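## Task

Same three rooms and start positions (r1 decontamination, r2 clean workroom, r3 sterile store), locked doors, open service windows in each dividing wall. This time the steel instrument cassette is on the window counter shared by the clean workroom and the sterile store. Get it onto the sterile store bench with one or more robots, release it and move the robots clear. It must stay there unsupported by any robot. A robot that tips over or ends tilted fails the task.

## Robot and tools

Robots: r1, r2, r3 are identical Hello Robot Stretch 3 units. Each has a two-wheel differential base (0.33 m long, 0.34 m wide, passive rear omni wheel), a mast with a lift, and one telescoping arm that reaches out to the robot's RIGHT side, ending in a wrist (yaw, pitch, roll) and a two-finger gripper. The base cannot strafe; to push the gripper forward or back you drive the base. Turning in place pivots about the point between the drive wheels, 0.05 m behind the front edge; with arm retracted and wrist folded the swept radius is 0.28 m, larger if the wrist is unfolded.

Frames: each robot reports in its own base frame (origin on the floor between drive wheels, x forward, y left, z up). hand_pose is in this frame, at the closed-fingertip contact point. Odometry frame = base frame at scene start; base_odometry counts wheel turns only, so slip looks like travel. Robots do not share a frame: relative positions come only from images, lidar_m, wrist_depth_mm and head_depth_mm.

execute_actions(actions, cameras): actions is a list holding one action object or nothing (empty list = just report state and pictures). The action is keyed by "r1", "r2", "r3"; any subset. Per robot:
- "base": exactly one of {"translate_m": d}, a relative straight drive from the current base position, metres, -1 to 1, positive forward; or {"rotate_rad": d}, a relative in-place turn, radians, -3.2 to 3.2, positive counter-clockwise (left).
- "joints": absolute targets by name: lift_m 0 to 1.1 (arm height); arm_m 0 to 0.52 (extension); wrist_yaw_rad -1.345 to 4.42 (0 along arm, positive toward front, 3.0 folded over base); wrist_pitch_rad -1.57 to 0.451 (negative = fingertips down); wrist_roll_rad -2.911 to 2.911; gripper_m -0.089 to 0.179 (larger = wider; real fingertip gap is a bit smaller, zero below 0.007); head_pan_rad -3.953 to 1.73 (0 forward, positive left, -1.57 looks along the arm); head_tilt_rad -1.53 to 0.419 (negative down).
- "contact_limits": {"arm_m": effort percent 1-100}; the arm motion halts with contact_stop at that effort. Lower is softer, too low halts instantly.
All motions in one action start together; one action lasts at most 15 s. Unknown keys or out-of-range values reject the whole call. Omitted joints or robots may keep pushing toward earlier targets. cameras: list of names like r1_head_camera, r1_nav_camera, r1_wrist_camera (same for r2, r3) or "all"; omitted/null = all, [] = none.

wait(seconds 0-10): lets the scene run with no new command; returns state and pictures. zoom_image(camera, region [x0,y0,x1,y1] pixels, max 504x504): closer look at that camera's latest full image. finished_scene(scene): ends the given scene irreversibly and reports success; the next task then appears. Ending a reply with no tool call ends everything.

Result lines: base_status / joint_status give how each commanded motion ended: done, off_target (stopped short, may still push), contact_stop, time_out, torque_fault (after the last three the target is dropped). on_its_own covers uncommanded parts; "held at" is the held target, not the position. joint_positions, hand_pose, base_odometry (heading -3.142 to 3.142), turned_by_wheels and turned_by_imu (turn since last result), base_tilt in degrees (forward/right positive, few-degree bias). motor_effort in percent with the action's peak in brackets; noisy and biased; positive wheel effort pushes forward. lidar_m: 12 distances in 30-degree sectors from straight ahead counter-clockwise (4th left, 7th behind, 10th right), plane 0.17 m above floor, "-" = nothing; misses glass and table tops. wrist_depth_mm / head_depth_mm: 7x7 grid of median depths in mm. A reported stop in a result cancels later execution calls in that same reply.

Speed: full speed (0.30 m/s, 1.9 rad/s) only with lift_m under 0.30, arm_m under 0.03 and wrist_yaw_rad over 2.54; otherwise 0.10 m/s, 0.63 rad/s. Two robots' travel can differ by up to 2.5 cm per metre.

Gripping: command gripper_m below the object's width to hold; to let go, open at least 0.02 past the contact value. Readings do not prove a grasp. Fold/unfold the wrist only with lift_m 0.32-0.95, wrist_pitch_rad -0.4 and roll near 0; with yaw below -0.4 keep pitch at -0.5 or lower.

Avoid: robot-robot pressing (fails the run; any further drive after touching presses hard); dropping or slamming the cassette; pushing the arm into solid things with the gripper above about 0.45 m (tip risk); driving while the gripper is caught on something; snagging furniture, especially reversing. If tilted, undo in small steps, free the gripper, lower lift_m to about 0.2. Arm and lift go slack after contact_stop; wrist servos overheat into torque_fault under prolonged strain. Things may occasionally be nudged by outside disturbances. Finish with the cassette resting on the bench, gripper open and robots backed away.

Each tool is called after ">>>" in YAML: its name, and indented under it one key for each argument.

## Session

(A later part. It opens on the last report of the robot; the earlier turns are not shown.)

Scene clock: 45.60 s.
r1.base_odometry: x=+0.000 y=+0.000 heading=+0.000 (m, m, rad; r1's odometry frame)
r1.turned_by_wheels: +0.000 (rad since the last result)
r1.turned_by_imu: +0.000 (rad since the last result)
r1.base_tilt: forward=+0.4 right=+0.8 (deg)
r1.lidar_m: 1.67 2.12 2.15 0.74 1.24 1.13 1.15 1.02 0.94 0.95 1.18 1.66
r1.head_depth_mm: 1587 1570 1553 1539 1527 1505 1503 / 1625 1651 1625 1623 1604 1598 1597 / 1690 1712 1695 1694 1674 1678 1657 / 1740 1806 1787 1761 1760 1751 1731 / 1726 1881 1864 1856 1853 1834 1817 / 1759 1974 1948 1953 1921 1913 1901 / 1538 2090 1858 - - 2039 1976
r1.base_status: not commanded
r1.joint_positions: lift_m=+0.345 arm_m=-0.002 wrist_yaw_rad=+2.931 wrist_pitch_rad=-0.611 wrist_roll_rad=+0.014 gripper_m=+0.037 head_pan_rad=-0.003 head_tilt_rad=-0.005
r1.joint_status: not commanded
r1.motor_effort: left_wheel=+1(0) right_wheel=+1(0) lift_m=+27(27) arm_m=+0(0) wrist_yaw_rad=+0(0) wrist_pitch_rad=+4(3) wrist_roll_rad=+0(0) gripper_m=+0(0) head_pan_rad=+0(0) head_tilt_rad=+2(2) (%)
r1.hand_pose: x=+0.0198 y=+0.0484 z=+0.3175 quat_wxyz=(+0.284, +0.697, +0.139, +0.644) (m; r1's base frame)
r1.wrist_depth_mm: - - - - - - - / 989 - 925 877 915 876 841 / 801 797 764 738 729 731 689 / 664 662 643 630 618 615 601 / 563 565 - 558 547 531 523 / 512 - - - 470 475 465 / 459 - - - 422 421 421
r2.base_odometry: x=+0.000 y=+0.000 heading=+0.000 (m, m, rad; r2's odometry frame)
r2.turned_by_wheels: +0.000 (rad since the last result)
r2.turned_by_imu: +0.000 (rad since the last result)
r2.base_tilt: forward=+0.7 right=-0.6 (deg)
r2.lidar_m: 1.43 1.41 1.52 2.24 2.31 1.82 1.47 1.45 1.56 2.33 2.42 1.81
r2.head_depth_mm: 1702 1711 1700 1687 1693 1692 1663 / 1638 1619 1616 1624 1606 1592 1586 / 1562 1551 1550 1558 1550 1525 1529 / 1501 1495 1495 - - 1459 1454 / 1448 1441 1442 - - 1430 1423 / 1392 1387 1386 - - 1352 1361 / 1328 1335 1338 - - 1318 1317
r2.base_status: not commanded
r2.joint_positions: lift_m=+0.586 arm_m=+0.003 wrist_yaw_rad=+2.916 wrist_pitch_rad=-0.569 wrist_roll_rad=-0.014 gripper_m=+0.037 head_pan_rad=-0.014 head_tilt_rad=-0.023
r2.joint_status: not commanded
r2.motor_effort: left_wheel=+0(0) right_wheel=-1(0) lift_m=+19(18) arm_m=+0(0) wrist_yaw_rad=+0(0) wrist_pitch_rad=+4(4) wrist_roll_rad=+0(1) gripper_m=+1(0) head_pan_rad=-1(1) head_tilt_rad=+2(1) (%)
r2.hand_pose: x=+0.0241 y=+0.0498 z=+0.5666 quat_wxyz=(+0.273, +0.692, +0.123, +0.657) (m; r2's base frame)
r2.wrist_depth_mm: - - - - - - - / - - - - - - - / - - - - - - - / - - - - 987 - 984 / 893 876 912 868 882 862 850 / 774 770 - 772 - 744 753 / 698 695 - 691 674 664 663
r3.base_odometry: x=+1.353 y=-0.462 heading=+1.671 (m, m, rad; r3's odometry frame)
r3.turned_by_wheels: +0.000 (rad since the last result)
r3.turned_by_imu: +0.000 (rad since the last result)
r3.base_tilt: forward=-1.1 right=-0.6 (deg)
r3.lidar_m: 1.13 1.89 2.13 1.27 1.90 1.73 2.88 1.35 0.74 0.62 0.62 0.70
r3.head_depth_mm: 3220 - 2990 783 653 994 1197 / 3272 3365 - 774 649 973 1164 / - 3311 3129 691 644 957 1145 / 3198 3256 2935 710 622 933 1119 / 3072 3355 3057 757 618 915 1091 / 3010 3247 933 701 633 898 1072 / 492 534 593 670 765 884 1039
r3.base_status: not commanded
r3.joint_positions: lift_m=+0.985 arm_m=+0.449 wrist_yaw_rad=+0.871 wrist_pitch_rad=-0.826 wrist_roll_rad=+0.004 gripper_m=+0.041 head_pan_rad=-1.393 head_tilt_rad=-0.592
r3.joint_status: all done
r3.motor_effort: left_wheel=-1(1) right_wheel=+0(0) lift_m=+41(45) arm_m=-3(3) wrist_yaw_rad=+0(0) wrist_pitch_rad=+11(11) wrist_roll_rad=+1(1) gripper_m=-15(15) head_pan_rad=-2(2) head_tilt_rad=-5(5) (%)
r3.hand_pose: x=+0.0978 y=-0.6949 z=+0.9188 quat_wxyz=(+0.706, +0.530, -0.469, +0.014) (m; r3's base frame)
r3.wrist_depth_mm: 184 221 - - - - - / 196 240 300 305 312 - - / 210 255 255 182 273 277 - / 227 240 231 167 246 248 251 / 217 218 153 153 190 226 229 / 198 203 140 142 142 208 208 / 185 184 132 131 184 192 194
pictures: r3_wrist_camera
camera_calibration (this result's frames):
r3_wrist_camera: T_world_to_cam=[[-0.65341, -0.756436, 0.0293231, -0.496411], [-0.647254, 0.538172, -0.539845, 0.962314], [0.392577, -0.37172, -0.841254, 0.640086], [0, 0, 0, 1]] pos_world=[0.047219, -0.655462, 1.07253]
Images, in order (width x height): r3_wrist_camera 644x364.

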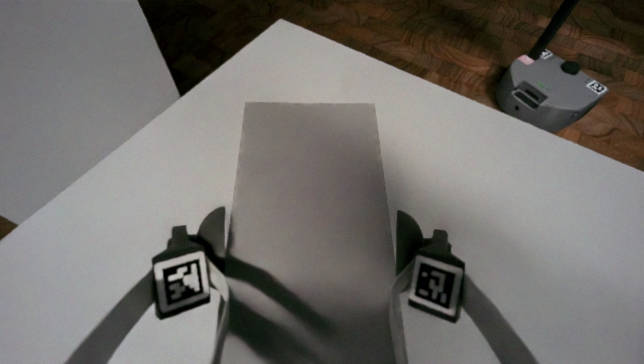

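>>> execute_actions:
  actions:
    - {"r3":{"joints":{"arm_m":0.22,"head_pan_rad":-3.0,"head_tilt_rad":-0.5}}}
  cameras: []

>>> execute_actions:
  actions:
    - {"r3":{"base":{"rotate_rad":-1.25}}}
  cameras: ["r3_wrist_camera","r3_head_camera"]

Scene clock: 48.93 s.
r1.base_odometry: x=+0.000 y=+0.000 heading=+0.000 (m, m, rad; r1's odometry frame)
r1.turned_by_wheels: +0.000 (rad since the last result)
r1.turned_by_imu: +0.000 (rad since the last result)
r1.base_tilt: forward=+0.4 right=+0.9 (deg)
r1.lidar_m: 1.66 2.12 2.15 0.74 1.23 1.14 1.15 1.02 0.94 0.94 1.18 1.66
r1.head_depth_mm: 1584 1553 1549 1543 1526 1523 1506 / 1638 1649 1643 1620 1614 1602 1593 / 1703 1724 1712 1689 1695 1673 1659 / 1737 1798 1777 1771 1753 1751 1746 / 1743 1884 1855 1863 1828 1834 1812 / 1737 1968 1933 1954 1918 1917 1908 / 1533 2079 1861 - - 2000 1995
r1.base_status: not commanded
r1.joint_positions: lift_m=+0.345 arm_m=-0.002 wrist_yaw_rad=+2.931 wrist_pitch_rad=-0.611 wrist_roll_rad=+0.014 gripper_m=+0.037 head_pan_rad=-0.003 head_tilt_rad=-0.005
r1.joint_status: not commanded
r1.motor_effort: left_wheel=+1(1) right_wheel=+1(0) lift_m=+27(27) arm_m=+0(0) wrist_yaw_rad=+0(0) wrist_pitch_rad=+4(4) wrist_roll_rad=+0(0) gripper_m=+0(0) head_pan_rad=+0(1) head_tilt_rad=+1(2) (%)
r1.hand_pose: x=+0.0198 y=+0.0484 z=+0.3175 quat_wxyz=(+0.284, +0.697, +0.139, +0.644) (m; r1's base frame)
r1.wrist_depth_mm: - - - - - - - / - - 935 878 867 877 847 / 788 769 763 739 742 723 707 / 655 663 641 640 621 602 593 / 580 569 - 567 548 536 521 / 492 - - - 465 475 463 / 452 - - - 426 425 411
r2.base_odometry: x=+0.000 y=+0.000 heading=+0.000 (m, m, rad; r2's odometry frame)
r2.turned_by_wheels: +0.000 (rad since the last result)
r2.turned_by_imu: +0.001 (rad since the last result)
r2.base_tilt: forward=+0.6 right=-0.4 (deg)
r2.lidar_m: 1.43 1.41 1.52 2.24 2.32 1.82 1.47 1.45 1.56 2.34 2.43 1.81
r2.head_depth_mm: 1705 1713 1705 1702 1680 1664 1667 / 1626 1632 1607 1618 1601 1600 1582 / 1561 1581 1557 1555 1546 1524 1538 / 1511 1500 1501 - - 1454 1471 / 1437 1425 1434 - - 1425 1403 / 1393 1387 1389 - - 1361 1359 / 1338 1334 1343 - - 1312 1316
r2.base_status: not commanded
r2.joint_positions: lift_m=+0.586 arm_m=+0.003 wrist_yaw_rad=+2.916 wrist_pitch_rad=-0.569 wrist_roll_rad=-0.014 gripper_m=+0.037 head_pan_rad=-0.014 head_tilt_rad=-0.023
r2.joint_status: not commanded
r2.motor_effort: left_wheel=+0(0) right_wheel=-1(0) lift_m=+19(19) arm_m=-1(0) wrist_yaw_rad=+0(1) wrist_pitch_rad=+4(4) wrist_roll_rad=+0(0) gripper_m=+0(1) head_pan_rad=+0(1) head_tilt_rad=+1(1) (%)
r2.hand_pose: x=+0.0241 y=+0.0498 z=+0.5666 quat_wxyz=(+0.273, +0.692, +0.123, +0.657) (m; r2's base frame)
r2.wrist_depth_mm: - - - - - - - / - - - - - - - / - - - - - - - / - - - - 990 993 - / 913 876 885 861 874 847 851 / 772 779 - 767 - 752 751 / 690 680 - 690 680 678 668
r3.base_odometry: x=+1.353 y=-0.462 heading=+1.671 (m, m, rad; r3's odometry frame)
r3.turned_by_wheels: +0.000 (rad since the last result)
r3.turned_by_imu: +0.001 (rad since the last result)
r3.base_tilt: forward=-1.0 right=-0.6 (deg)
r3.lidar_m: 1.13 1.88 2.13 1.27 1.90 1.74 2.88 1.34 0.74 0.62 0.62 0.70
r3.head_depth_mm: 2582 2808 3082 - - - - / 2540 2744 3045 - - - - / 2504 2704 2990 2739 1982 - - / 2466 2675 2921 2610 1964 - - / 2441 2652 2880 2591 1950 - - / 2396 2593 2851 2537 1937 - - / 2374 2555 2793 2524 1968 - -
r3.base_status: not commanded
r3.joint_positions: lift_m=+0.985 arm_m=+0.220 wrist_yaw_rad=+0.871 wrist_pitch_rad=-0.826 wrist_roll_rad=+0.004 gripper_m=+0.041 head_pan_rad=-2.993 head_tilt_rad=-0.507
r3.joint_status: all done
r3.motor_effort: left_wheel=-1(1) right_wheel=+0(0) lift_m=+41(40) arm_m=-3(4) wrist_yaw_rad=-1(0) wrist_pitch_rad=+11(11) wrist_roll_rad=+0(1) gripper_m=-15(15) head_pan_rad=-3(35) head_tilt_rad=+5(19) (%)
r3.hand_pose: x=+0.0977 y=-0.4659 z=+0.9187 quat_wxyz=(+0.706, +0.530, -0.469, +0.014) (m; r3's base frame)
r3.wrist_depth_mm: 583 405 309 295 353 359 361 / 741 517 371 297 310 311 315 / - 739 452 184 272 278 282 / - - 233 167 247 251 252 / - - 153 153 192 228 230 / - - 141 141 142 208 210 / 949 943 132 131 186 193 194
pictures: none
No camera images: the call's "cameras" was empty. Leave "cameras" out to get every camera's image.

Scene clock: 51.87 s.
r1.base_odometry: x=+0.000 y=+0.000 heading=+0.000 (m, m, rad; r1's odometry frame)
r1.turned_by_wheels: +0.000 (rad since the last result)
r1.turned_by_imu: +0.000 (rad since the last result)
r1.base_tilt: forward=+0.4 right=+1.0 (deg)
r1.lidar_m: 1.67 2.12 2.15 0.74 1.23 1.14 1.15 1.02 0.94 0.94 1.18 1.67
r1.head_depth_mm: 1586 1554 1552 1530 1522 1507 1516 / 1632 1640 1633 1619 1610 1612 1588 / 1680 1705 1723 1690 1694 1658 1647 / 1748 1792 1794 1758 1751 1751 1726 / 1736 1884 1861 1859 1825 1840 1801 / 1751 1985 1955 1941 1921 1909 1907 / 1537 2093 1845 - - 2024 2011
r1.base_status: not commanded
r1.joint_positions: lift_m=+0.345 arm_m=-0.002 wrist_yaw_rad=+2.931 wrist_pitch_rad=-0.611 wrist_roll_rad=+0.014 gripper_m=+0.037 head_pan_rad=-0.003 head_tilt_rad=-0.005
r1.joint_status: not commanded
r1.motor_effort: left_wheel=+0(1) right_wheel=+1(0) lift_m=+26(27) arm_m=+0(0) wrist_yaw_rad=+0(0) wrist_pitch_rad=+3(4) wrist_roll_rad=+0(0) gripper_m=+1(0) head_pan_rad=+0(0) head_tilt_rad=+1(2) (%)
r1.hand_pose: x=+0.0198 y=+0.0484 z=+0.3175 quat_wxyz=(+0.284, +0.697, +0.139, +0.644) (m; r1's base frame)
r1.wrist_depth_mm: - - - - - - - / 983 - 927 872 902 860 843 / 803 793 741 747 733 717 698 / 681 648 651 647 622 609 600 / 574 576 - 556 560 528 523 / 502 - - - 463 476 461 / 456 - - - 423 424 417
r2.base_odometry: x=+0.000 y=+0.000 heading=+0.000 (m, m, rad; r2's odometry frame)
r2.turned_by_wheels: +0.000 (rad since the last result)
r2.turned_by_imu: +0.001 (rad since the last result)
r2.base_tilt: forward=+0.6 right=-0.5 (deg)
r2.lidar_m: 1.43 1.41 1.52 2.24 2.33 1.82 1.47 1.45 1.56 2.34 2.43 1.80
r2.head_depth_mm: 1712 1704 1691 1691 1679 1672 1657 / 1622 1641 1624 1621 1608 1602 1595 / 1563 1547 1562 1561 1554 1541 1530 / 1508 1499 1492 - - 1452 1467 / 1438 1443 1440 - - 1426 1416 / 1395 1385 1390 - - 1363 1353 / 1336 1333 1339 - - 1317 1303
r2.base_status: not commanded
r2.joint_positions: lift_m=+0.586 arm_m=+0.003 wrist_yaw_rad=+2.916 wrist_pitch_rad=-0.569 wrist_roll_rad=-0.014 gripper_m=+0.037 head_pan_rad=-0.014 head_tilt_rad=-0.023
r2.joint_status: not commanded
r2.motor_effort: left_wheel=+0(0) right_wheel=+0(1) lift_m=+19(19) arm_m=-1(0) wrist_yaw_rad=+0(0) wrist_pitch_rad=+4(4) wrist_roll_rad=+0(0) gripper_m=+0(0) head_pan_rad=+0(0) head_tilt_rad=+2(2) (%)
r2.hand_pose: x=+0.0241 y=+0.0498 z=+0.5666 quat_wxyz=(+0.273, +0.692, +0.123, +0.657) (m; r2's base frame)
r2.wrist_depth_mm: - - - - - - - / - - - - - - - / - - - - - - - / - - - - - 995 999 / 882 878 903 880 890 870 846 / 785 777 - 766 - 752 739 / 690 694 - 687 679 675 673
r3.base_odometry: x=+1.353 y=-0.462 heading=+0.421 (m, m, rad; r3's odometry frame)
r3.turned_by_wheels: -1.250 (rad since the last result)
r3.turned_by_imu: -1.261 (rad since the last result)
r3.base_tilt: forward=-1.1 right=-0.5 (deg)
r3.lidar_m: 0.62 0.64 0.89 1.88 1.96 2.26 1.27 1.73 2.98 2.33 0.87 0.64
r3.head_depth_mm: 1811 1953 2056 - - - - / 1841 1986 1649 - - - - / 1870 2012 1632 2151 1983 - - / 1893 2056 1601 2274 1975 - - / 1926 2087 1582 2378 1957 - - / 1941 2117 1573 2346 1954 - - / 1979 2153 1555 2420 1972 - -
r3.base_status: done
r3.joint_positions: lift_m=+0.985 arm_m=+0.220 wrist_yaw_rad=+0.870 wrist_pitch_rad=-0.827 wrist_roll_rad=+0.004 gripper_m=+0.041 head_pan_rad=-2.993 head_tilt_rad=-0.507
r3.joint_status: not commanded
r3.motor_effort: left_wheel=+0(4) right_wheel=-2(7) lift_m=+41(41) arm_m=-3(3) wrist_yaw_rad=-1(0) wrist_pitch_rad=+11(11) wrist_roll_rad=+1(1) gripper_m=-15(15) head_pan_rad=-3(2) head_tilt_rad=+4(4) (%)
r3.hand_pose: x=+0.0976 y=-0.4658 z=+0.9186 quat_wxyz=(+0.706, +0.531, -0.469, +0.014) (m; r3's base frame)
r3.wrist_depth_mm: 347 398 640 791 - - - / 504 590 734 926 - - - / 563 660 758 184 - - - / 624 749 862 167 - - - / 695 866 154 153 - - - / 785 954 140 142 142 - - / 898 931 132 131 942 952 -
pictures: r3_head_camera (sideways: a quarter turn clockwise sets it upright), r3_wrist_camera
camera_calibration (this result's frames):
r3_head_camera: T_world_to_cam=[[0.462094, 0.107555, -0.880285, 1.1613], [0.144475, -0.988488, -0.0449351, 0.0628608], [-0.874984, -0.106415, -0.472313, 0.578362], [0, 0, 0, 1]] pos_world=[-0.0396531, -0.00121977, 1.29827]
r3_wrist_camera: T_world_to_cam=[[-0.653479, -0.756376, 0.0293308, -0.32318], [-0.647592, 0.538592, -0.539021, 0.838296], [0.391905, -0.371233, -0.841782, 0.725964], [0, 0, 0, 1]] pos_world=[0.0471736, -0.426444, 1.07244]
Images, in order (width x height): r3_head_camera 896x504, r3_wrist_camera 644x364.

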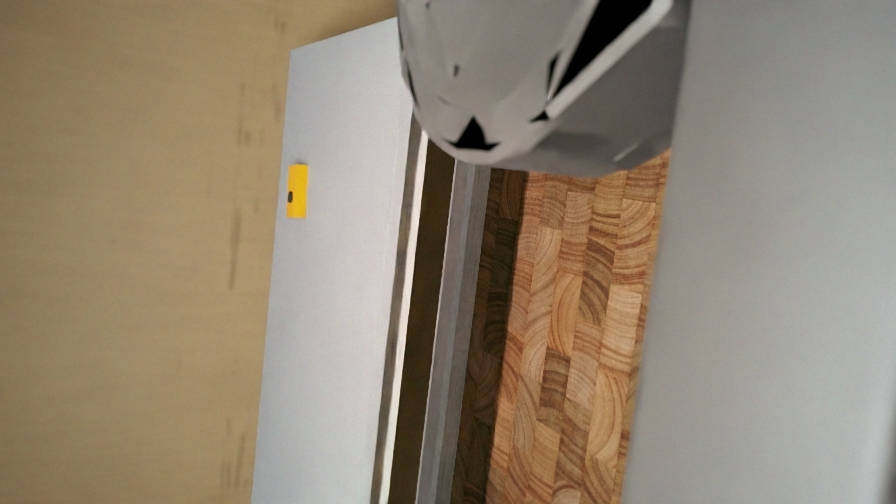

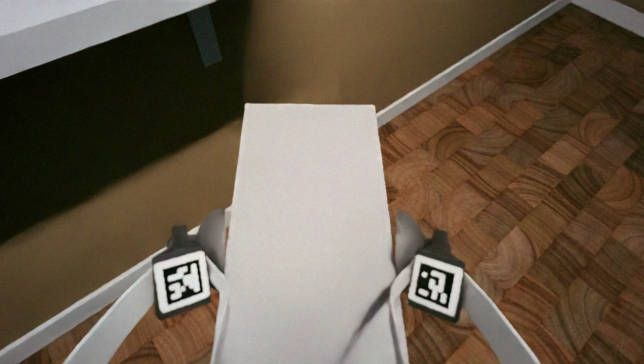

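>>> execute_actions:
  actions: []
  cameras: ["r3_head_camera","r3_wrist_camera"]

Scene clock: 52.37 s.
r1.base_odometry: x=+0.000 y=+0.000 heading=+0.000 (m, m, rad; r1's odometry frame)
r1.turned_by_wheels: +0.000 (rad since the last result)
r1.turned_by_imu: +0.000 (rad since the last result)
r1.base_tilt: forward=+0.4 right=+0.9 (deg)
r1.lidar_m: 1.67 2.12 2.15 0.74 1.23 1.14 1.15 1.02 0.94 0.94 1.18 1.67
r1.head_depth_mm: 1601 1562 1562 1543 1529 1527 1511 / 1637 1643 1640 1634 1615 1602 1597 / 1700 1710 1703 1684 1678 1658 1651 / 1748 1804 1792 1794 1757 1754 1745 / 1733 1874 1859 1837 1845 1834 1817 / 1747 1979 1960 1949 1940 1914 1914 / 1535 2099 1849 - - 2008 1992
r1.base_status: not commanded
r1.joint_positions: lift_m=+0.345 arm_m=-0.002 wrist_yaw_rad=+2.931 wrist_pitch_rad=-0.611 wrist_roll_rad=+0.014 gripper_m=+0.037 head_pan_rad=-0.003 head_tilt_rad=-0.005
r1.joint_status: not commanded
r1.motor_effort: left_wheel=+1(1) right_wheel=+0(0) lift_m=+27(27) arm_m=+0(0) wrist_yaw_rad=+0(0) wrist_pitch_rad=+4(4) wrist_roll_rad=+0(0) gripper_m=+0(0) head_pan_rad=+0(0) head_tilt_rad=+1(2) (%)
r1.hand_pose: x=+0.0198 y=+0.0484 z=+0.3175 quat_wxyz=(+0.284, +0.697, +0.139, +0.644) (m; r1's base frame)
r1.wrist_depth_mm: - - - - - - - / - - 916 887 880 886 860 / 780 795 760 746 730 718 707 / 666 659 640 640 628 599 602 / 568 573 - 562 551 532 522 / 507 - - - 467 474 463 / 457 - - - 434 418 419
r2.base_odometry: x=+0.000 y=+0.000 heading=+0.000 (m, m, rad; r2's odometry frame)
r2.turned_by_wheels: +0.000 (rad since the last result)
r2.turned_by_imu: +0.000 (rad since the last result)
r2.base_tilt: forward=+0.7 right=-0.5 (deg)
r2.lidar_m: 1.42 1.41 1.52 2.24 2.31 1.82 1.47 1.44 1.56 2.33 2.43 1.81
r2.head_depth_mm: 1711 1710 1683 1691 1673 1668 1661 / 1637 1633 1617 1615 1610 1588 1590 / 1560 1567 1546 1558 1561 1528 1530 / 1512 1498 1488 - - 1456 1465 / 1435 1443 1442 - - 1425 1409 / 1383 1376 1397 - - 1357 1365 / 1334 1329 1341 - - 1320 1309
r2.base_status: not commanded
r2.joint_positions: lift_m=+0.586 arm_m=+0.003 wrist_yaw_rad=+2.916 wrist_pitch_rad=-0.569 wrist_roll_rad=-0.014 gripper_m=+0.037 head_pan_rad=-0.014 head_tilt_rad=-0.023
r2.joint_status: not commanded
r2.motor_effort: left_wheel=+0(0) right_wheel=+0(1) lift_m=+18(19) arm_m=+0(0) wrist_yaw_rad=+0(0) wrist_pitch_rad=+4(4) wrist_roll_rad=-1(0) gripper_m=+1(0) head_pan_rad=+0(0) head_tilt_rad=+1(2) (%)
r2.hand_pose: x=+0.0241 y=+0.0498 z=+0.5666 quat_wxyz=(+0.273, +0.692, +0.123, +0.657) (m; r2's base frame)
r2.wrist_depth_mm: - - - - - - - / - - - - - - - / - - - - - - - / - - - - - 976 978 / 891 876 899 866 874 869 845 / 781 777 - 762 - 749 742 / 701 688 - 693 671 681 671
r3.base_odometry: x=+1.353 y=-0.462 heading=+0.421 (m, m, rad; r3's odometry frame)
r3.turned_by_wheels: +0.000 (rad since the last result)
r3.turned_by_imu: +0.000 (rad since the last result)
r3.base_tilt: forward=-1.1 right=-0.5 (deg)
r3.lidar_m: 0.62 0.65 0.89 1.89 1.96 2.27 1.27 1.73 2.98 2.33 0.87 0.64
r3.head_depth_mm: 1818 1950 2066 - - - - / 1848 1983 1640 - - - - / 1860 2021 1634 2165 1978 - - / 1877 2039 1609 2281 1969 - - / 1921 2071 1591 2349 1947 - - / 1951 2100 1562 2348 1949 - - / 1994 2137 1541 2421 1969 - -
r3.base_status: done
r3.joint_positions: lift_m=+0.985 arm_m=+0.220 wrist_yaw_rad=+0.870 wrist_pitch_rad=-0.827 wrist_roll_rad=+0.004 gripper_m=+0.041 head_pan_rad=-2.993 head_tilt_rad=-0.507
r3.joint_status: not commanded
r3.motor_effort: left_wheel=+0(4) right_wheel=-2(7) lift_m=+41(41) arm_m=-3(3) wrist_yaw_rad=+0(0) wrist_pitch_rad=+11(11) wrist_roll_rad=+1(1) gripper_m=-14(15) head_pan_rad=-2(2) head_tilt_rad=+5(4) (%)
r3.hand_pose: x=+0.0976 y=-0.4658 z=+0.9186 quat_wxyz=(+0.706, +0.531, -0.469, +0.014) (m; r3's base frame)
r3.wrist_depth_mm: 345 401 635 802 - - - / 498 592 729 914 - - - / 557 649 752 184 - - - / 623 754 872 167 - - - / 690 876 153 153 - - - / 792 945 140 141 142 - - / 919 951 132 131 947 993 -
pictures: r3_head_camera (sideways: a quarter turn clockwise sets it upright), r3_wrist_camera
camera_calibration (this result's frames):
r3_head_camera: T_world_to_cam=[[0.462094, 0.107555, -0.880285, 1.1613], [0.144475, -0.988488, -0.0449351, 0.0628609], [-0.874984, -0.106415, -0.472313, 0.578362], [0, 0, 0, 1]] pos_world=[-0.0396531, -0.00121976, 1.29827]
r3_wrist_camera: T_world_to_cam=[[-0.653479, -0.756376, 0.0293307, -0.32318], [-0.647592, 0.538592, -0.539021, 0.838296], [0.391905, -0.371233, -0.841782, 0.725964], [0, 0, 0, 1]] pos_world=[0.0471736, -0.426444, 1.07244]
Images, in order (width x height): r3_head_camera 896x504, r3_wrist_camera 644x364.

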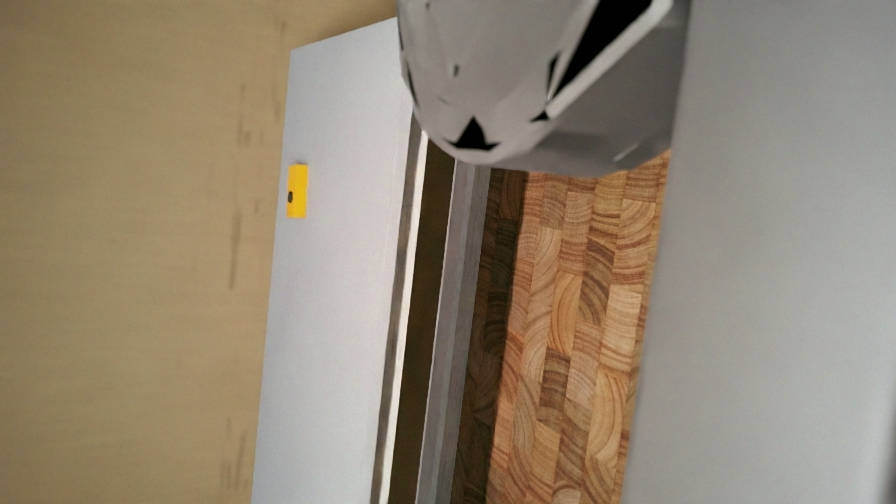

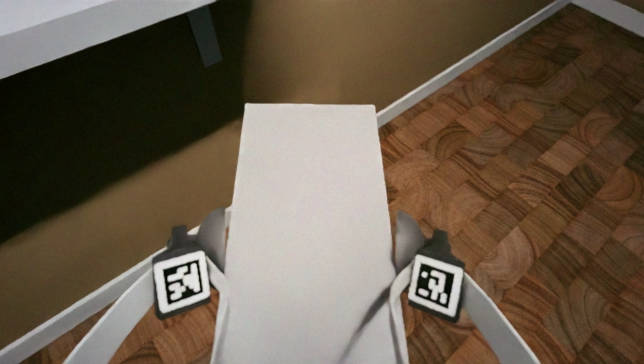

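>>> execute_actions:
  actions:
    - {"r3":{"base":{"translate_m":-0.68},"joints":{"arm_m":0.515,"lift_m":0.92,"head_pan_rad":-1.45,"head_tilt_rad":-0.7}}}
  cameras: ["r3_head_camera","r3_wrist_camera"]

>>> execute_actions:
  actions:
    - {"r3":{"base":{"rotate_rad":-1.6}}}
  cameras: ["r3_head_camera","r3_wrist_camera"]

Scene clock: 60.50 s.
r1.base_odometry: x=+0.000 y=+0.000 heading=+0.000 (m, m, rad; r1's odometry frame)
r1.turned_by_wheels: +0.000 (rad since the last result)
r1.turned_by_imu: +0.000 (rad since the last result)
r1.base_tilt: forward=+0.4 right=+0.8 (deg)
r1.lidar_m: 1.67 2.12 2.15 0.74 1.24 1.14 1.15 1.02 0.94 0.94 1.18 1.66
r1.head_depth_mm: 1588 1557 1545 1539 1537 1513 1503 / 1644 1650 1633 1623 1614 1603 1593 / 1693 1719 1699 1690 1672 1681 1650 / 1727 1799 1786 1775 1758 1749 1749 / 1748 1895 1863 1847 1842 1822 1808 / 1734 1993 1963 1934 1926 1917 1903 / 1535 2076 1860 - - 2013 1991
r1.base_status: not commanded
r1.joint_positions: lift_m=+0.345 arm_m=-0.002 wrist_yaw_rad=+2.931 wrist_pitch_rad=-0.611 wrist_roll_rad=+0.014 gripper_m=+0.037 head_pan_rad=-0.003 head_tilt_rad=-0.005
r1.joint_status: not commanded
r1.motor_effort: left_wheel=+1(1) right_wheel=+0(0) lift_m=+27(27) arm_m=+0(0) wrist_yaw_rad=+0(0) wrist_pitch_rad=+4(3) wrist_roll_rad=+0(0) gripper_m=+1(0) head_pan_rad=+0(0) head_tilt_rad=+1(1) (%)
r1.hand_pose: x=+0.0198 y=+0.0484 z=+0.3175 quat_wxyz=(+0.284, +0.697, +0.139, +0.644) (m; r1's base frame)
r1.wrist_depth_mm: - - - - - - - / 967 - 947 888 886 873 846 / 817 808 765 738 740 719 694 / 660 666 640 639 614 614 605 / 581 571 - 568 550 527 516 / 503 - - - 469 469 461 / 452 - - - 427 424 413
r2.base_odometry: x=+0.000 y=+0.000 heading=+0.000 (m, m, rad; r2's odometry frame)
r2.turned_by_wheels: +0.000 (rad since the last result)
r2.turned_by_imu: +0.002 (rad since the last result)
r2.base_tilt: forward=+0.6 right=-0.4 (deg)
r2.lidar_m: 1.42 1.41 1.52 2.24 2.32 1.82 1.47 1.45 1.56 2.33 2.43 1.81
r2.head_depth_mm: 1702 1706 1687 1693 1684 1662 1657 / 1649 1638 1621 1613 1613 1604 1585 / 1561 1561 1554 1567 1542 1533 1529 / 1513 1492 1495 - - 1456 1467 / 1437 1441 1450 - - 1411 1413 / 1389 1392 1380 - - 1371 1368 / 1335 1336 1336 - - 1316 1314
r2.base_status: not commanded
r2.joint_positions: lift_m=+0.586 arm_m=+0.003 wrist_yaw_rad=+2.916 wrist_pitch_rad=-0.569 wrist_roll_rad=-0.014 gripper_m=+0.037 head_pan_rad=-0.014 head_tilt_rad=-0.023
r2.joint_status: not commanded
r2.motor_effort: left_wheel=+0(0) right_wheel=+1(0) lift_m=+19(19) arm_m=-1(0) wrist_yaw_rad=-1(1) wrist_pitch_rad=+4(4) wrist_roll_rad=-1(1) gripper_m=+0(0) head_pan_rad=+0(0) head_tilt_rad=+1(1) (%)
r2.hand_pose: x=+0.0241 y=+0.0498 z=+0.5666 quat_wxyz=(+0.273, +0.692, +0.123, +0.657) (m; r2's base frame)
r2.wrist_depth_mm: - - - - - - - / - - - - - - - / - - - - - - - / - - - - 991 998 976 / 894 893 893 884 879 873 852 / 778 778 - 768 - 759 732 / 695 700 - 698 673 669 673
r3.base_odometry: x=+0.733 y=-0.740 heading=+0.421 (m, m, rad; r3's odometry frame)
r3.turned_by_wheels: +0.000 (rad since the last result)
r3.turned_by_imu: +0.002 (rad since the last result)
r3.base_tilt: forward=-1.1 right=-0.4 (deg)
r3.lidar_m: 1.30 1.36 1.85 1.89 1.98 0.61 1.22 1.27 1.31 2.87 1.82 1.35
r3.head_depth_mm: 2409 - 2541 2036 1659 1403 1221 / 2405 - 2559 2004 1650 1396 1211 / 2463 2694 2380 1927 1637 1391 1213 / 2497 2734 847 1922 1632 1384 1205 / 2535 2785 2408 1976 1622 1384 1199 / 2550 2888 2484 1967 1623 1374 1196 / 2587 2844 2472 1952 1603 1365 1189
r3.base_status: done
r3.joint_positions: lift_m=+0.920 arm_m=+0.515 wrist_yaw_rad=+0.870 wrist_pitch_rad=-0.827 wrist_roll_rad=+0.004 gripper_m=+0.041 head_pan_rad=-1.457 head_tilt_rad=-0.691
r3.joint_status: all done
r3.motor_effort: left_wheel=+1(2) right_wheel=-2(8) lift_m=+32(31) arm_m=+4(3) wrist_yaw_rad=+2(0) wrist_pitch_rad=+11(11) wrist_roll_rad=+1(1) gripper_m=-15(15) head_pan_rad=+3(35) head_tilt_rad=-6(31) (%)
r3.hand_pose: x=+0.0975 y=-0.7603 z=+0.8539 quat_wxyz=(+0.706, +0.530, -0.469, +0.014) (m; r3's base frame)
r3.wrist_depth_mm: - - - - - - - / - - - - - - - / - - - 184 - - - / - - - 167 - - - / - - 153 153 - - - / 940 989 140 142 142 - - / 905 875 132 131 877 930 935
pictures: r3_head_camera (sideways: a quarter turn clockwise sets it upright), r3_wrist_camera
camera_calibration (this result's frames):
r3_head_camera: T_world_to_cam=[[-0.108855, 0.61783, -0.77874, 1.03238], [0.991966, 0.118309, -0.0447974, 0.0575011], [0.0644546, -0.77736, -0.625745, 0.772251], [0, 0, 0, 1]] pos_world=[0.00556549, -0.0443225, 1.28977]
r3_wrist_camera: T_world_to_cam=[[-0.654142, -0.755803, 0.0293331, -0.543587], [-0.647202, 0.539235, -0.538847, 0.962221], [0.391445, -0.371467, -0.841893, 0.562166], [0, 0, 0, 1]] pos_world=[0.0471115, -0.720882, 1.00772]
Images, in order (width x height): r3_head_camera 896x504, r3_wrist_camera 644x364.

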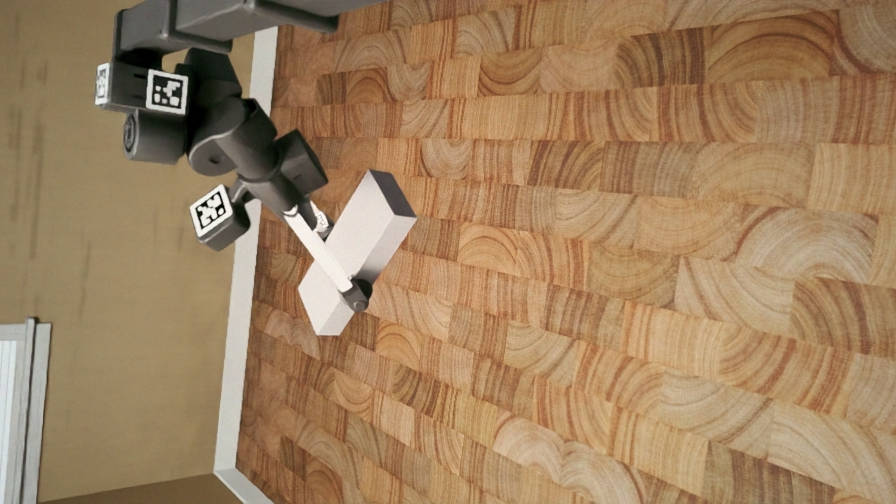

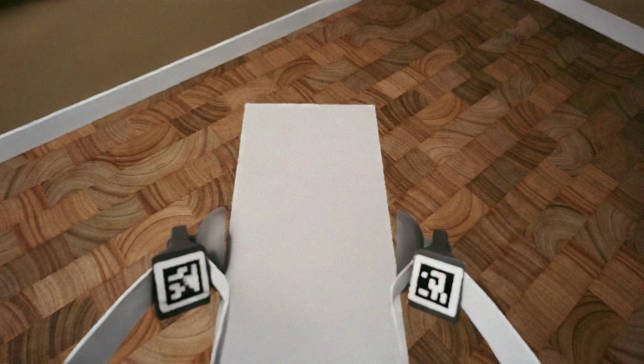

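Scene clock: 64.00 s.
r1.base_odometry: x=+0.000 y=+0.000 heading=+0.000 (m, m, rad; r1's odometry frame)
r1.turned_by_wheels: +0.000 (rad since the last result)
r1.turned_by_imu: +0.000 (rad since the last result)
r1.base_tilt: forward=+0.3 right=+0.9 (deg)
r1.lidar_m: 1.67 2.12 2.14 0.74 1.24 1.14 1.14 1.02 0.94 0.95 1.18 1.66
r1.head_depth_mm: 1587 1559 1555 1538 1525 1515 1503 / 1635 1657 1641 1635 1611 1586 1580 / 1702 1728 1690 1695 1676 1679 1658 / 1731 1805 1779 1773 1762 1749 1722 / 1739 1866 1871 1847 1839 1824 1810 / 1737 1970 1953 1929 1928 1918 1904 / 1538 2085 1834 - - 2021 1998
r1.base_status: not commanded
r1.joint_positions: lift_m=+0.345 arm_m=-0.002 wrist_yaw_rad=+2.931 wrist_pitch_rad=-0.611 wrist_roll_rad=+0.014 gripper_m=+0.037 head_pan_rad=-0.003 head_tilt_rad=-0.005
r1.joint_status: not commanded
r1.motor_effort: left_wheel=+0(1) right_wheel=+1(0) lift_m=+27(27) arm_m=+0(0) wrist_yaw_rad=+0(0) wrist_pitch_rad=+4(4) wrist_roll_rad=+0(0) gripper_m=+0(0) head_pan_rad=+0(0) head_tilt_rad=+1(2) (%)
r1.hand_pose: x=+0.0198 y=+0.0484 z=+0.3175 quat_wxyz=(+0.284, +0.697, +0.139, +0.644) (m; r1's base frame)
r1.wrist_depth_mm: - - - - - - - / 991 - 949 885 903 890 839 / 830 785 750 766 740 725 703 / 679 649 656 625 622 606 600 / 569 565 - 558 554 531 522 / 504 - - - 466 474 468 / 451 - - - 425 422 414
r2.base_odometry: x=+0.000 y=+0.000 heading=+0.000 (m, m, rad; r2's odometry frame)
r2.turned_by_wheels: +0.000 (rad since the last result)
r2.turned_by_imu: +0.001 (rad since the last result)
r2.base_tilt: forward=+0.5 right=-0.5 (deg)
r2.lidar_m: 1.43 1.41 1.51 2.25 2.32 1.82 1.46 1.45 1.56 2.33 2.43 1.80
r2.head_depth_mm: 1718 1709 1706 1690 1687 1667 1651 / 1637 1623 1608 1608 1605 1585 1583 / 1553 1549 1565 1579 1547 1529 1525 / 1499 1494 1481 - - 1465 1466 / 1441 1437 1435 - - 1424 1407 / 1385 1385 1393 - - 1357 1357 / 1340 1329 1334 - - 1315 1307
r2.base_status: not commanded
r2.joint_positions: lift_m=+0.586 arm_m=+0.003 wrist_yaw_rad=+2.916 wrist_pitch_rad=-0.569 wrist_roll_rad=-0.014 gripper_m=+0.037 head_pan_rad=-0.014 head_tilt_rad=-0.023
r2.joint_status: not commanded
r2.motor_effort: left_wheel=+0(0) right_wheel=+0(0) lift_m=+19(19) arm_m=+0(0) wrist_yaw_rad=+0(0) wrist_pitch_rad=+4(4) wrist_roll_rad=-1(0) gripper_m=+0(0) head_pan_rad=+1(1) head_tilt_rad=+1(2) (%)
r2.hand_pose: x=+0.0241 y=+0.0498 z=+0.5666 quat_wxyz=(+0.273, +0.692, +0.123, +0.657) (m; r2's base frame)
r2.wrist_depth_mm: - - - - - - - / - - - - - - - / - - - - - - - / - - - - 989 980 989 / 884 882 900 867 899 863 856 / 787 782 - 773 - 751 749 / 690 692 - 692 679 678 668
r3.base_odometry: x=+0.733 y=-0.740 heading=-1.179 (m, m, rad; r3's odometry frame)
r3.turned_by_wheels: -1.600 (rad since the last result)
r3.turned_by_imu: -1.614 (rad since the last result)
r3.base_tilt: forward=-1.1 right=-0.5 (deg)
r3.lidar_m: 2.87 1.90 1.36 1.30 1.34 1.78 1.90 1.95 0.61 1.22 1.26 1.31
r3.head_depth_mm: 1268 - 1073 837 771 1349 1222 / 1269 - 1064 831 1525 1336 1190 / 1303 1403 982 800 1522 1393 1206 / 1300 1429 846 795 1556 1385 1205 / 1327 1418 997 815 1542 1380 1196 / 1328 1435 1036 809 1527 1374 1201 / 1344 1454 1024 803 1566 1366 1195
r3.base_status: done
r3.joint_positions: lift_m=+0.920 arm_m=+0.515 wrist_yaw_rad=+0.870 wrist_pitch_rad=-0.828 wrist_roll_rad=+0.004 gripper_m=+0.041 head_pan_rad=-1.457 head_tilt_rad=-0.691
r3.joint_status: not commanded
r3.motor_effort: left_wheel=+0(6) right_wheel=-2(11) lift_m=+32(33) arm_m=+2(3) wrist_yaw_rad=+1(0) wrist_pitch_rad=+11(11) wrist_roll_rad=+1(0) gripper_m=-14(15) head_pan_rad=+3(3) head_tilt_rad=-7(6) (%)
r3.hand_pose: x=+0.0974 y=-0.7602 z=+0.8538 quat_wxyz=(+0.706, +0.531, -0.469, +0.013) (m; r3's base frame)
r3.wrist_depth_mm: 385 397 397 406 414 415 426 / 341 345 352 356 363 338 351 / 307 310 306 184 319 324 326 / 277 279 272 168 290 292 297 / 254 256 153 153 210 266 270 / 235 239 141 141 142 245 247 / 218 217 132 132 218 227 227
pictures: r3_head_camera (sideways: a quarter turn clockwise sets it upright), r3_wrist_camera
camera_calibration (this result's frames):
r3_head_camera: T_world_to_cam=[[-0.10888, 0.617826, -0.77874, 1.03238], [0.991961, 0.118349, -0.0447974, 0.0575012], [0.064486, -0.777357, -0.625746, 0.772252], [0, 0, 0, 1]] pos_world=[0.00556728, -0.0443225, 1.28977]
r3_wrist_camera: T_world_to_cam=[[-0.653994, -0.75593, 0.0293351, -0.543722], [-0.647554, 0.539342, -0.538316, 0.96176], [0.391108, -0.371052, -0.842232, 0.562767], [0, 0, 0, 1]] pos_world=[0.0470978, -0.720918, 1.00766]
Images, in order (width x height): r3_head_camera 896x504, r3_wrist_camera 644x364.

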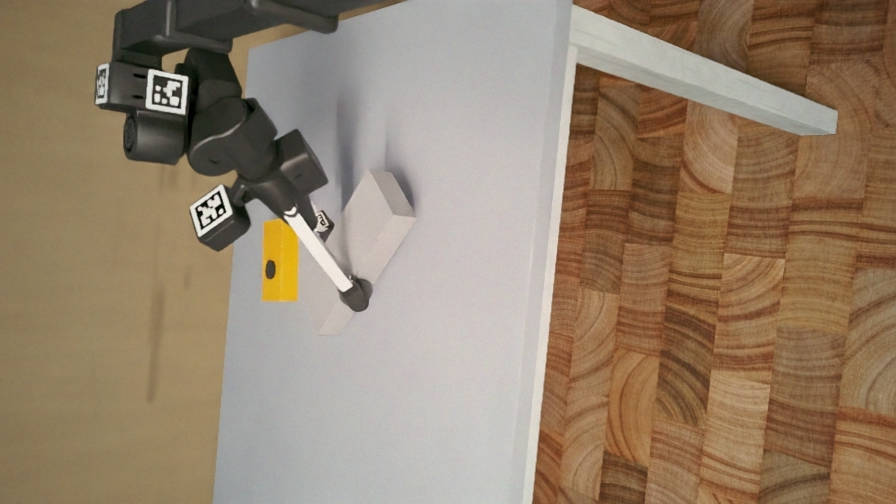

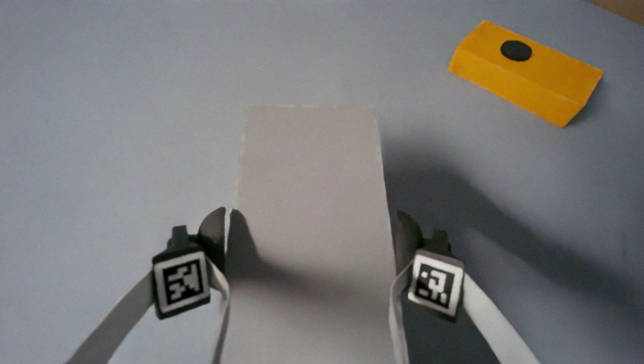

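>>> execute_actions:
  actions:
    - {"r3":{"joints":{"lift_m":0.857}}}
  cameras: ["r3_head_camera","r3_wrist_camera"]

Scene clock: 65.60 s.
r1.base_odometry: x=+0.000 y=+0.000 heading=+0.000 (m, m, rad; r1's odometry frame)
r1.turned_by_wheels: +0.000 (rad since the last result)
r1.turned_by_imu: +0.000 (rad since the last result)
r1.base_tilt: forward=+0.4 right=+0.9 (deg)
r1.lidar_m: 1.67 2.12 2.14 0.74 1.24 1.14 1.15 1.01 0.94 0.95 1.18 1.67
r1.head_depth_mm: 1582 1569 1560 1538 1536 1519 1507 / 1641 1650 1627 1615 1614 1594 1598 / 1708 1721 1701 1694 1668 1657 1655 / 1745 1801 1776 1777 1757 1738 1727 / 1727 1886 1870 1876 1848 1827 1809 / 1750 1981 1932 1954 1923 1925 1903 / 1541 2089 1864 - - 2013 1983
r1.base_status: not commanded
r1.joint_positions: lift_m=+0.345 arm_m=-0.002 wrist_yaw_rad=+2.931 wrist_pitch_rad=-0.611 wrist_roll_rad=+0.014 gripper_m=+0.037 head_pan_rad=-0.003 head_tilt_rad=-0.005
r1.joint_status: not commanded
r1.motor_effort: left_wheel=+1(1) right_wheel=+0(0) lift_m=+27(27) arm_m=+0(0) wrist_yaw_rad=+0(0) wrist_pitch_rad=+4(4) wrist_roll_rad=+0(0) gripper_m=+0(0) head_pan_rad=+0(0) head_tilt_rad=+1(1) (%)
r1.hand_pose: x=+0.0198 y=+0.0484 z=+0.3175 quat_wxyz=(+0.284, +0.697, +0.139, +0.644) (m; r1's base frame)
r1.wrist_depth_mm: - - - - - - - / - - 943 874 899 888 845 / 800 791 761 742 727 705 707 / 668 660 656 629 626 604 601 / 566 567 - 554 552 533 523 / 512 - - - 469 466 467 / 453 - - - 427 419 418
r2.base_odometry: x=+0.000 y=+0.000 heading=+0.000 (m, m, rad; r2's odometry frame)
r2.turned_by_wheels: +0.000 (rad since the last result)
r2.turned_by_imu: +0.000 (rad since the last result)
r2.base_tilt: forward=+0.7 right=-0.5 (deg)
r2.lidar_m: 1.43 1.41 1.52 2.24 2.32 1.82 1.47 1.45 1.56 2.34 2.43 1.80
r2.head_depth_mm: 1713 1704 1692 1699 1680 1660 1655 / 1643 1624 1629 1611 1605 1605 1587 / 1563 1569 1550 1562 1553 1540 1535 / 1503 1503 1488 - - 1451 1456 / 1444 1442 1447 - - 1422 1416 / 1393 1380 1388 - - 1356 1360 / 1343 1330 1339 - - 1320 1302
r2.base_status: not commanded
r2.joint_positions: lift_m=+0.586 arm_m=+0.003 wrist_yaw_rad=+2.916 wrist_pitch_rad=-0.569 wrist_roll_rad=-0.014 gripper_m=+0.037 head_pan_rad=-0.014 head_tilt_rad=-0.023
r2.joint_status: not commanded
r2.motor_effort: left_wheel=+0(0) right_wheel=+0(0) lift_m=+18(19) arm_m=+0(0) wrist_yaw_rad=+0(0) wrist_pitch_rad=+4(4) wrist_roll_rad=+0(0) gripper_m=+1(0) head_pan_rad=+0(0) head_tilt_rad=+1(2) (%)
r2.hand_pose: x=+0.0241 y=+0.0498 z=+0.5666 quat_wxyz=(+0.273, +0.692, +0.123, +0.657) (m; r2's base frame)
r2.wrist_depth_mm: - - - - - - - / - - - - - - - / - - - - - - - / - - - - - - - / 888 894 883 865 884 846 857 / 776 769 - 763 - 753 747 / 689 688 - 706 668 670 673
r3.base_odometry: x=+0.733 y=-0.740 heading=-1.179 (m, m, rad; r3's odometry frame)
r3.turned_by_wheels: +0.000 (rad since the last result)
r3.turned_by_imu: +0.000 (rad since the last result)
r3.base_tilt: forward=-1.2 right=-0.6 (deg)
r3.lidar_m: 2.87 1.90 1.36 1.30 1.35 1.78 1.89 1.94 0.61 1.22 1.26 1.31
r3.head_depth_mm: 1274 1384 - 811 790 1348 1216 / 1282 1386 996 829 1534 1342 1191 / 1298 1415 - 807 1530 1390 1211 / 1306 1433 1048 800 1548 1381 1205 / 1321 1430 1040 813 1542 1378 1201 / 1332 1438 1030 810 1540 1379 1195 / 1343 1454 1020 802 1575 1374 1196
r3.base_status: not commanded
r3.joint_positions: lift_m=+0.857 arm_m=+0.515 wrist_yaw_rad=+0.870 wrist_pitch_rad=-0.828 wrist_roll_rad=+0.004 gripper_m=+0.041 head_pan_rad=-1.457 head_tilt_rad=-0.691
r3.joint_status: all done
r3.motor_effort: left_wheel=+0(1) right_wheel=-2(2) lift_m=+33(32) arm_m=+2(2) wrist_yaw_rad=+0(1) wrist_pitch_rad=+12(12) wrist_roll_rad=+1(1) gripper_m=-15(14) head_pan_rad=+3(3) head_tilt_rad=-7(7) (%)
r3.hand_pose: x=+0.0974 y=-0.7602 z=+0.7908 quat_wxyz=(+0.706, +0.531, -0.469, +0.013) (m; r3's base frame)
r3.wrist_depth_mm: 289 293 296 301 304 296 270 / 255 256 262 265 268 273 271 / 227 230 228 184 237 242 243 / 206 209 203 168 216 217 221 / 189 191 153 153 176 198 200 / 174 177 140 142 142 182 183 / 162 161 132 131 162 168 169
pictures: r3_head_camera (sideways: a quarter turn clockwise sets it upright), r3_wrist_camera
camera_calibration (this result's frames):
r3_head_camera: T_world_to_cam=[[-0.10888, 0.617826, -0.77874, 1.03238], [0.991961, 0.118349, -0.0447974, 0.0575012], [0.0644858, -0.777357, -0.625746, 0.772252], [0, 0, 0, 1]] pos_world=[0.00556727, -0.0443225, 1.28977]
r3_wrist_camera: T_world_to_cam=[[-0.653994, -0.75593, 0.0293351, -0.541874], [-0.647554, 0.539342, -0.538316, 0.927842], [0.391108, -0.371052, -0.842232, 0.5097], [0, 0, 0, 1]] pos_world=[0.0470978, -0.720918, 0.944654]
Images, in order (width x height): r3_head_camera 896x504, r3_wrist_camera 644x364.

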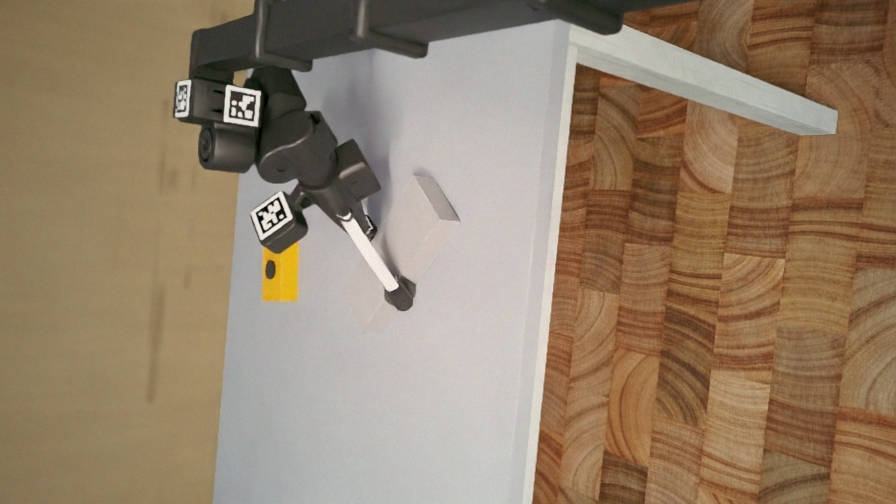

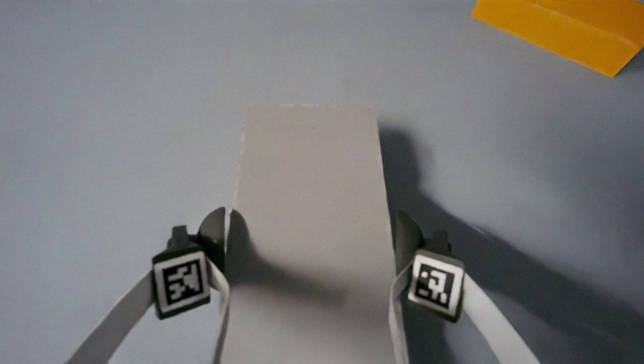

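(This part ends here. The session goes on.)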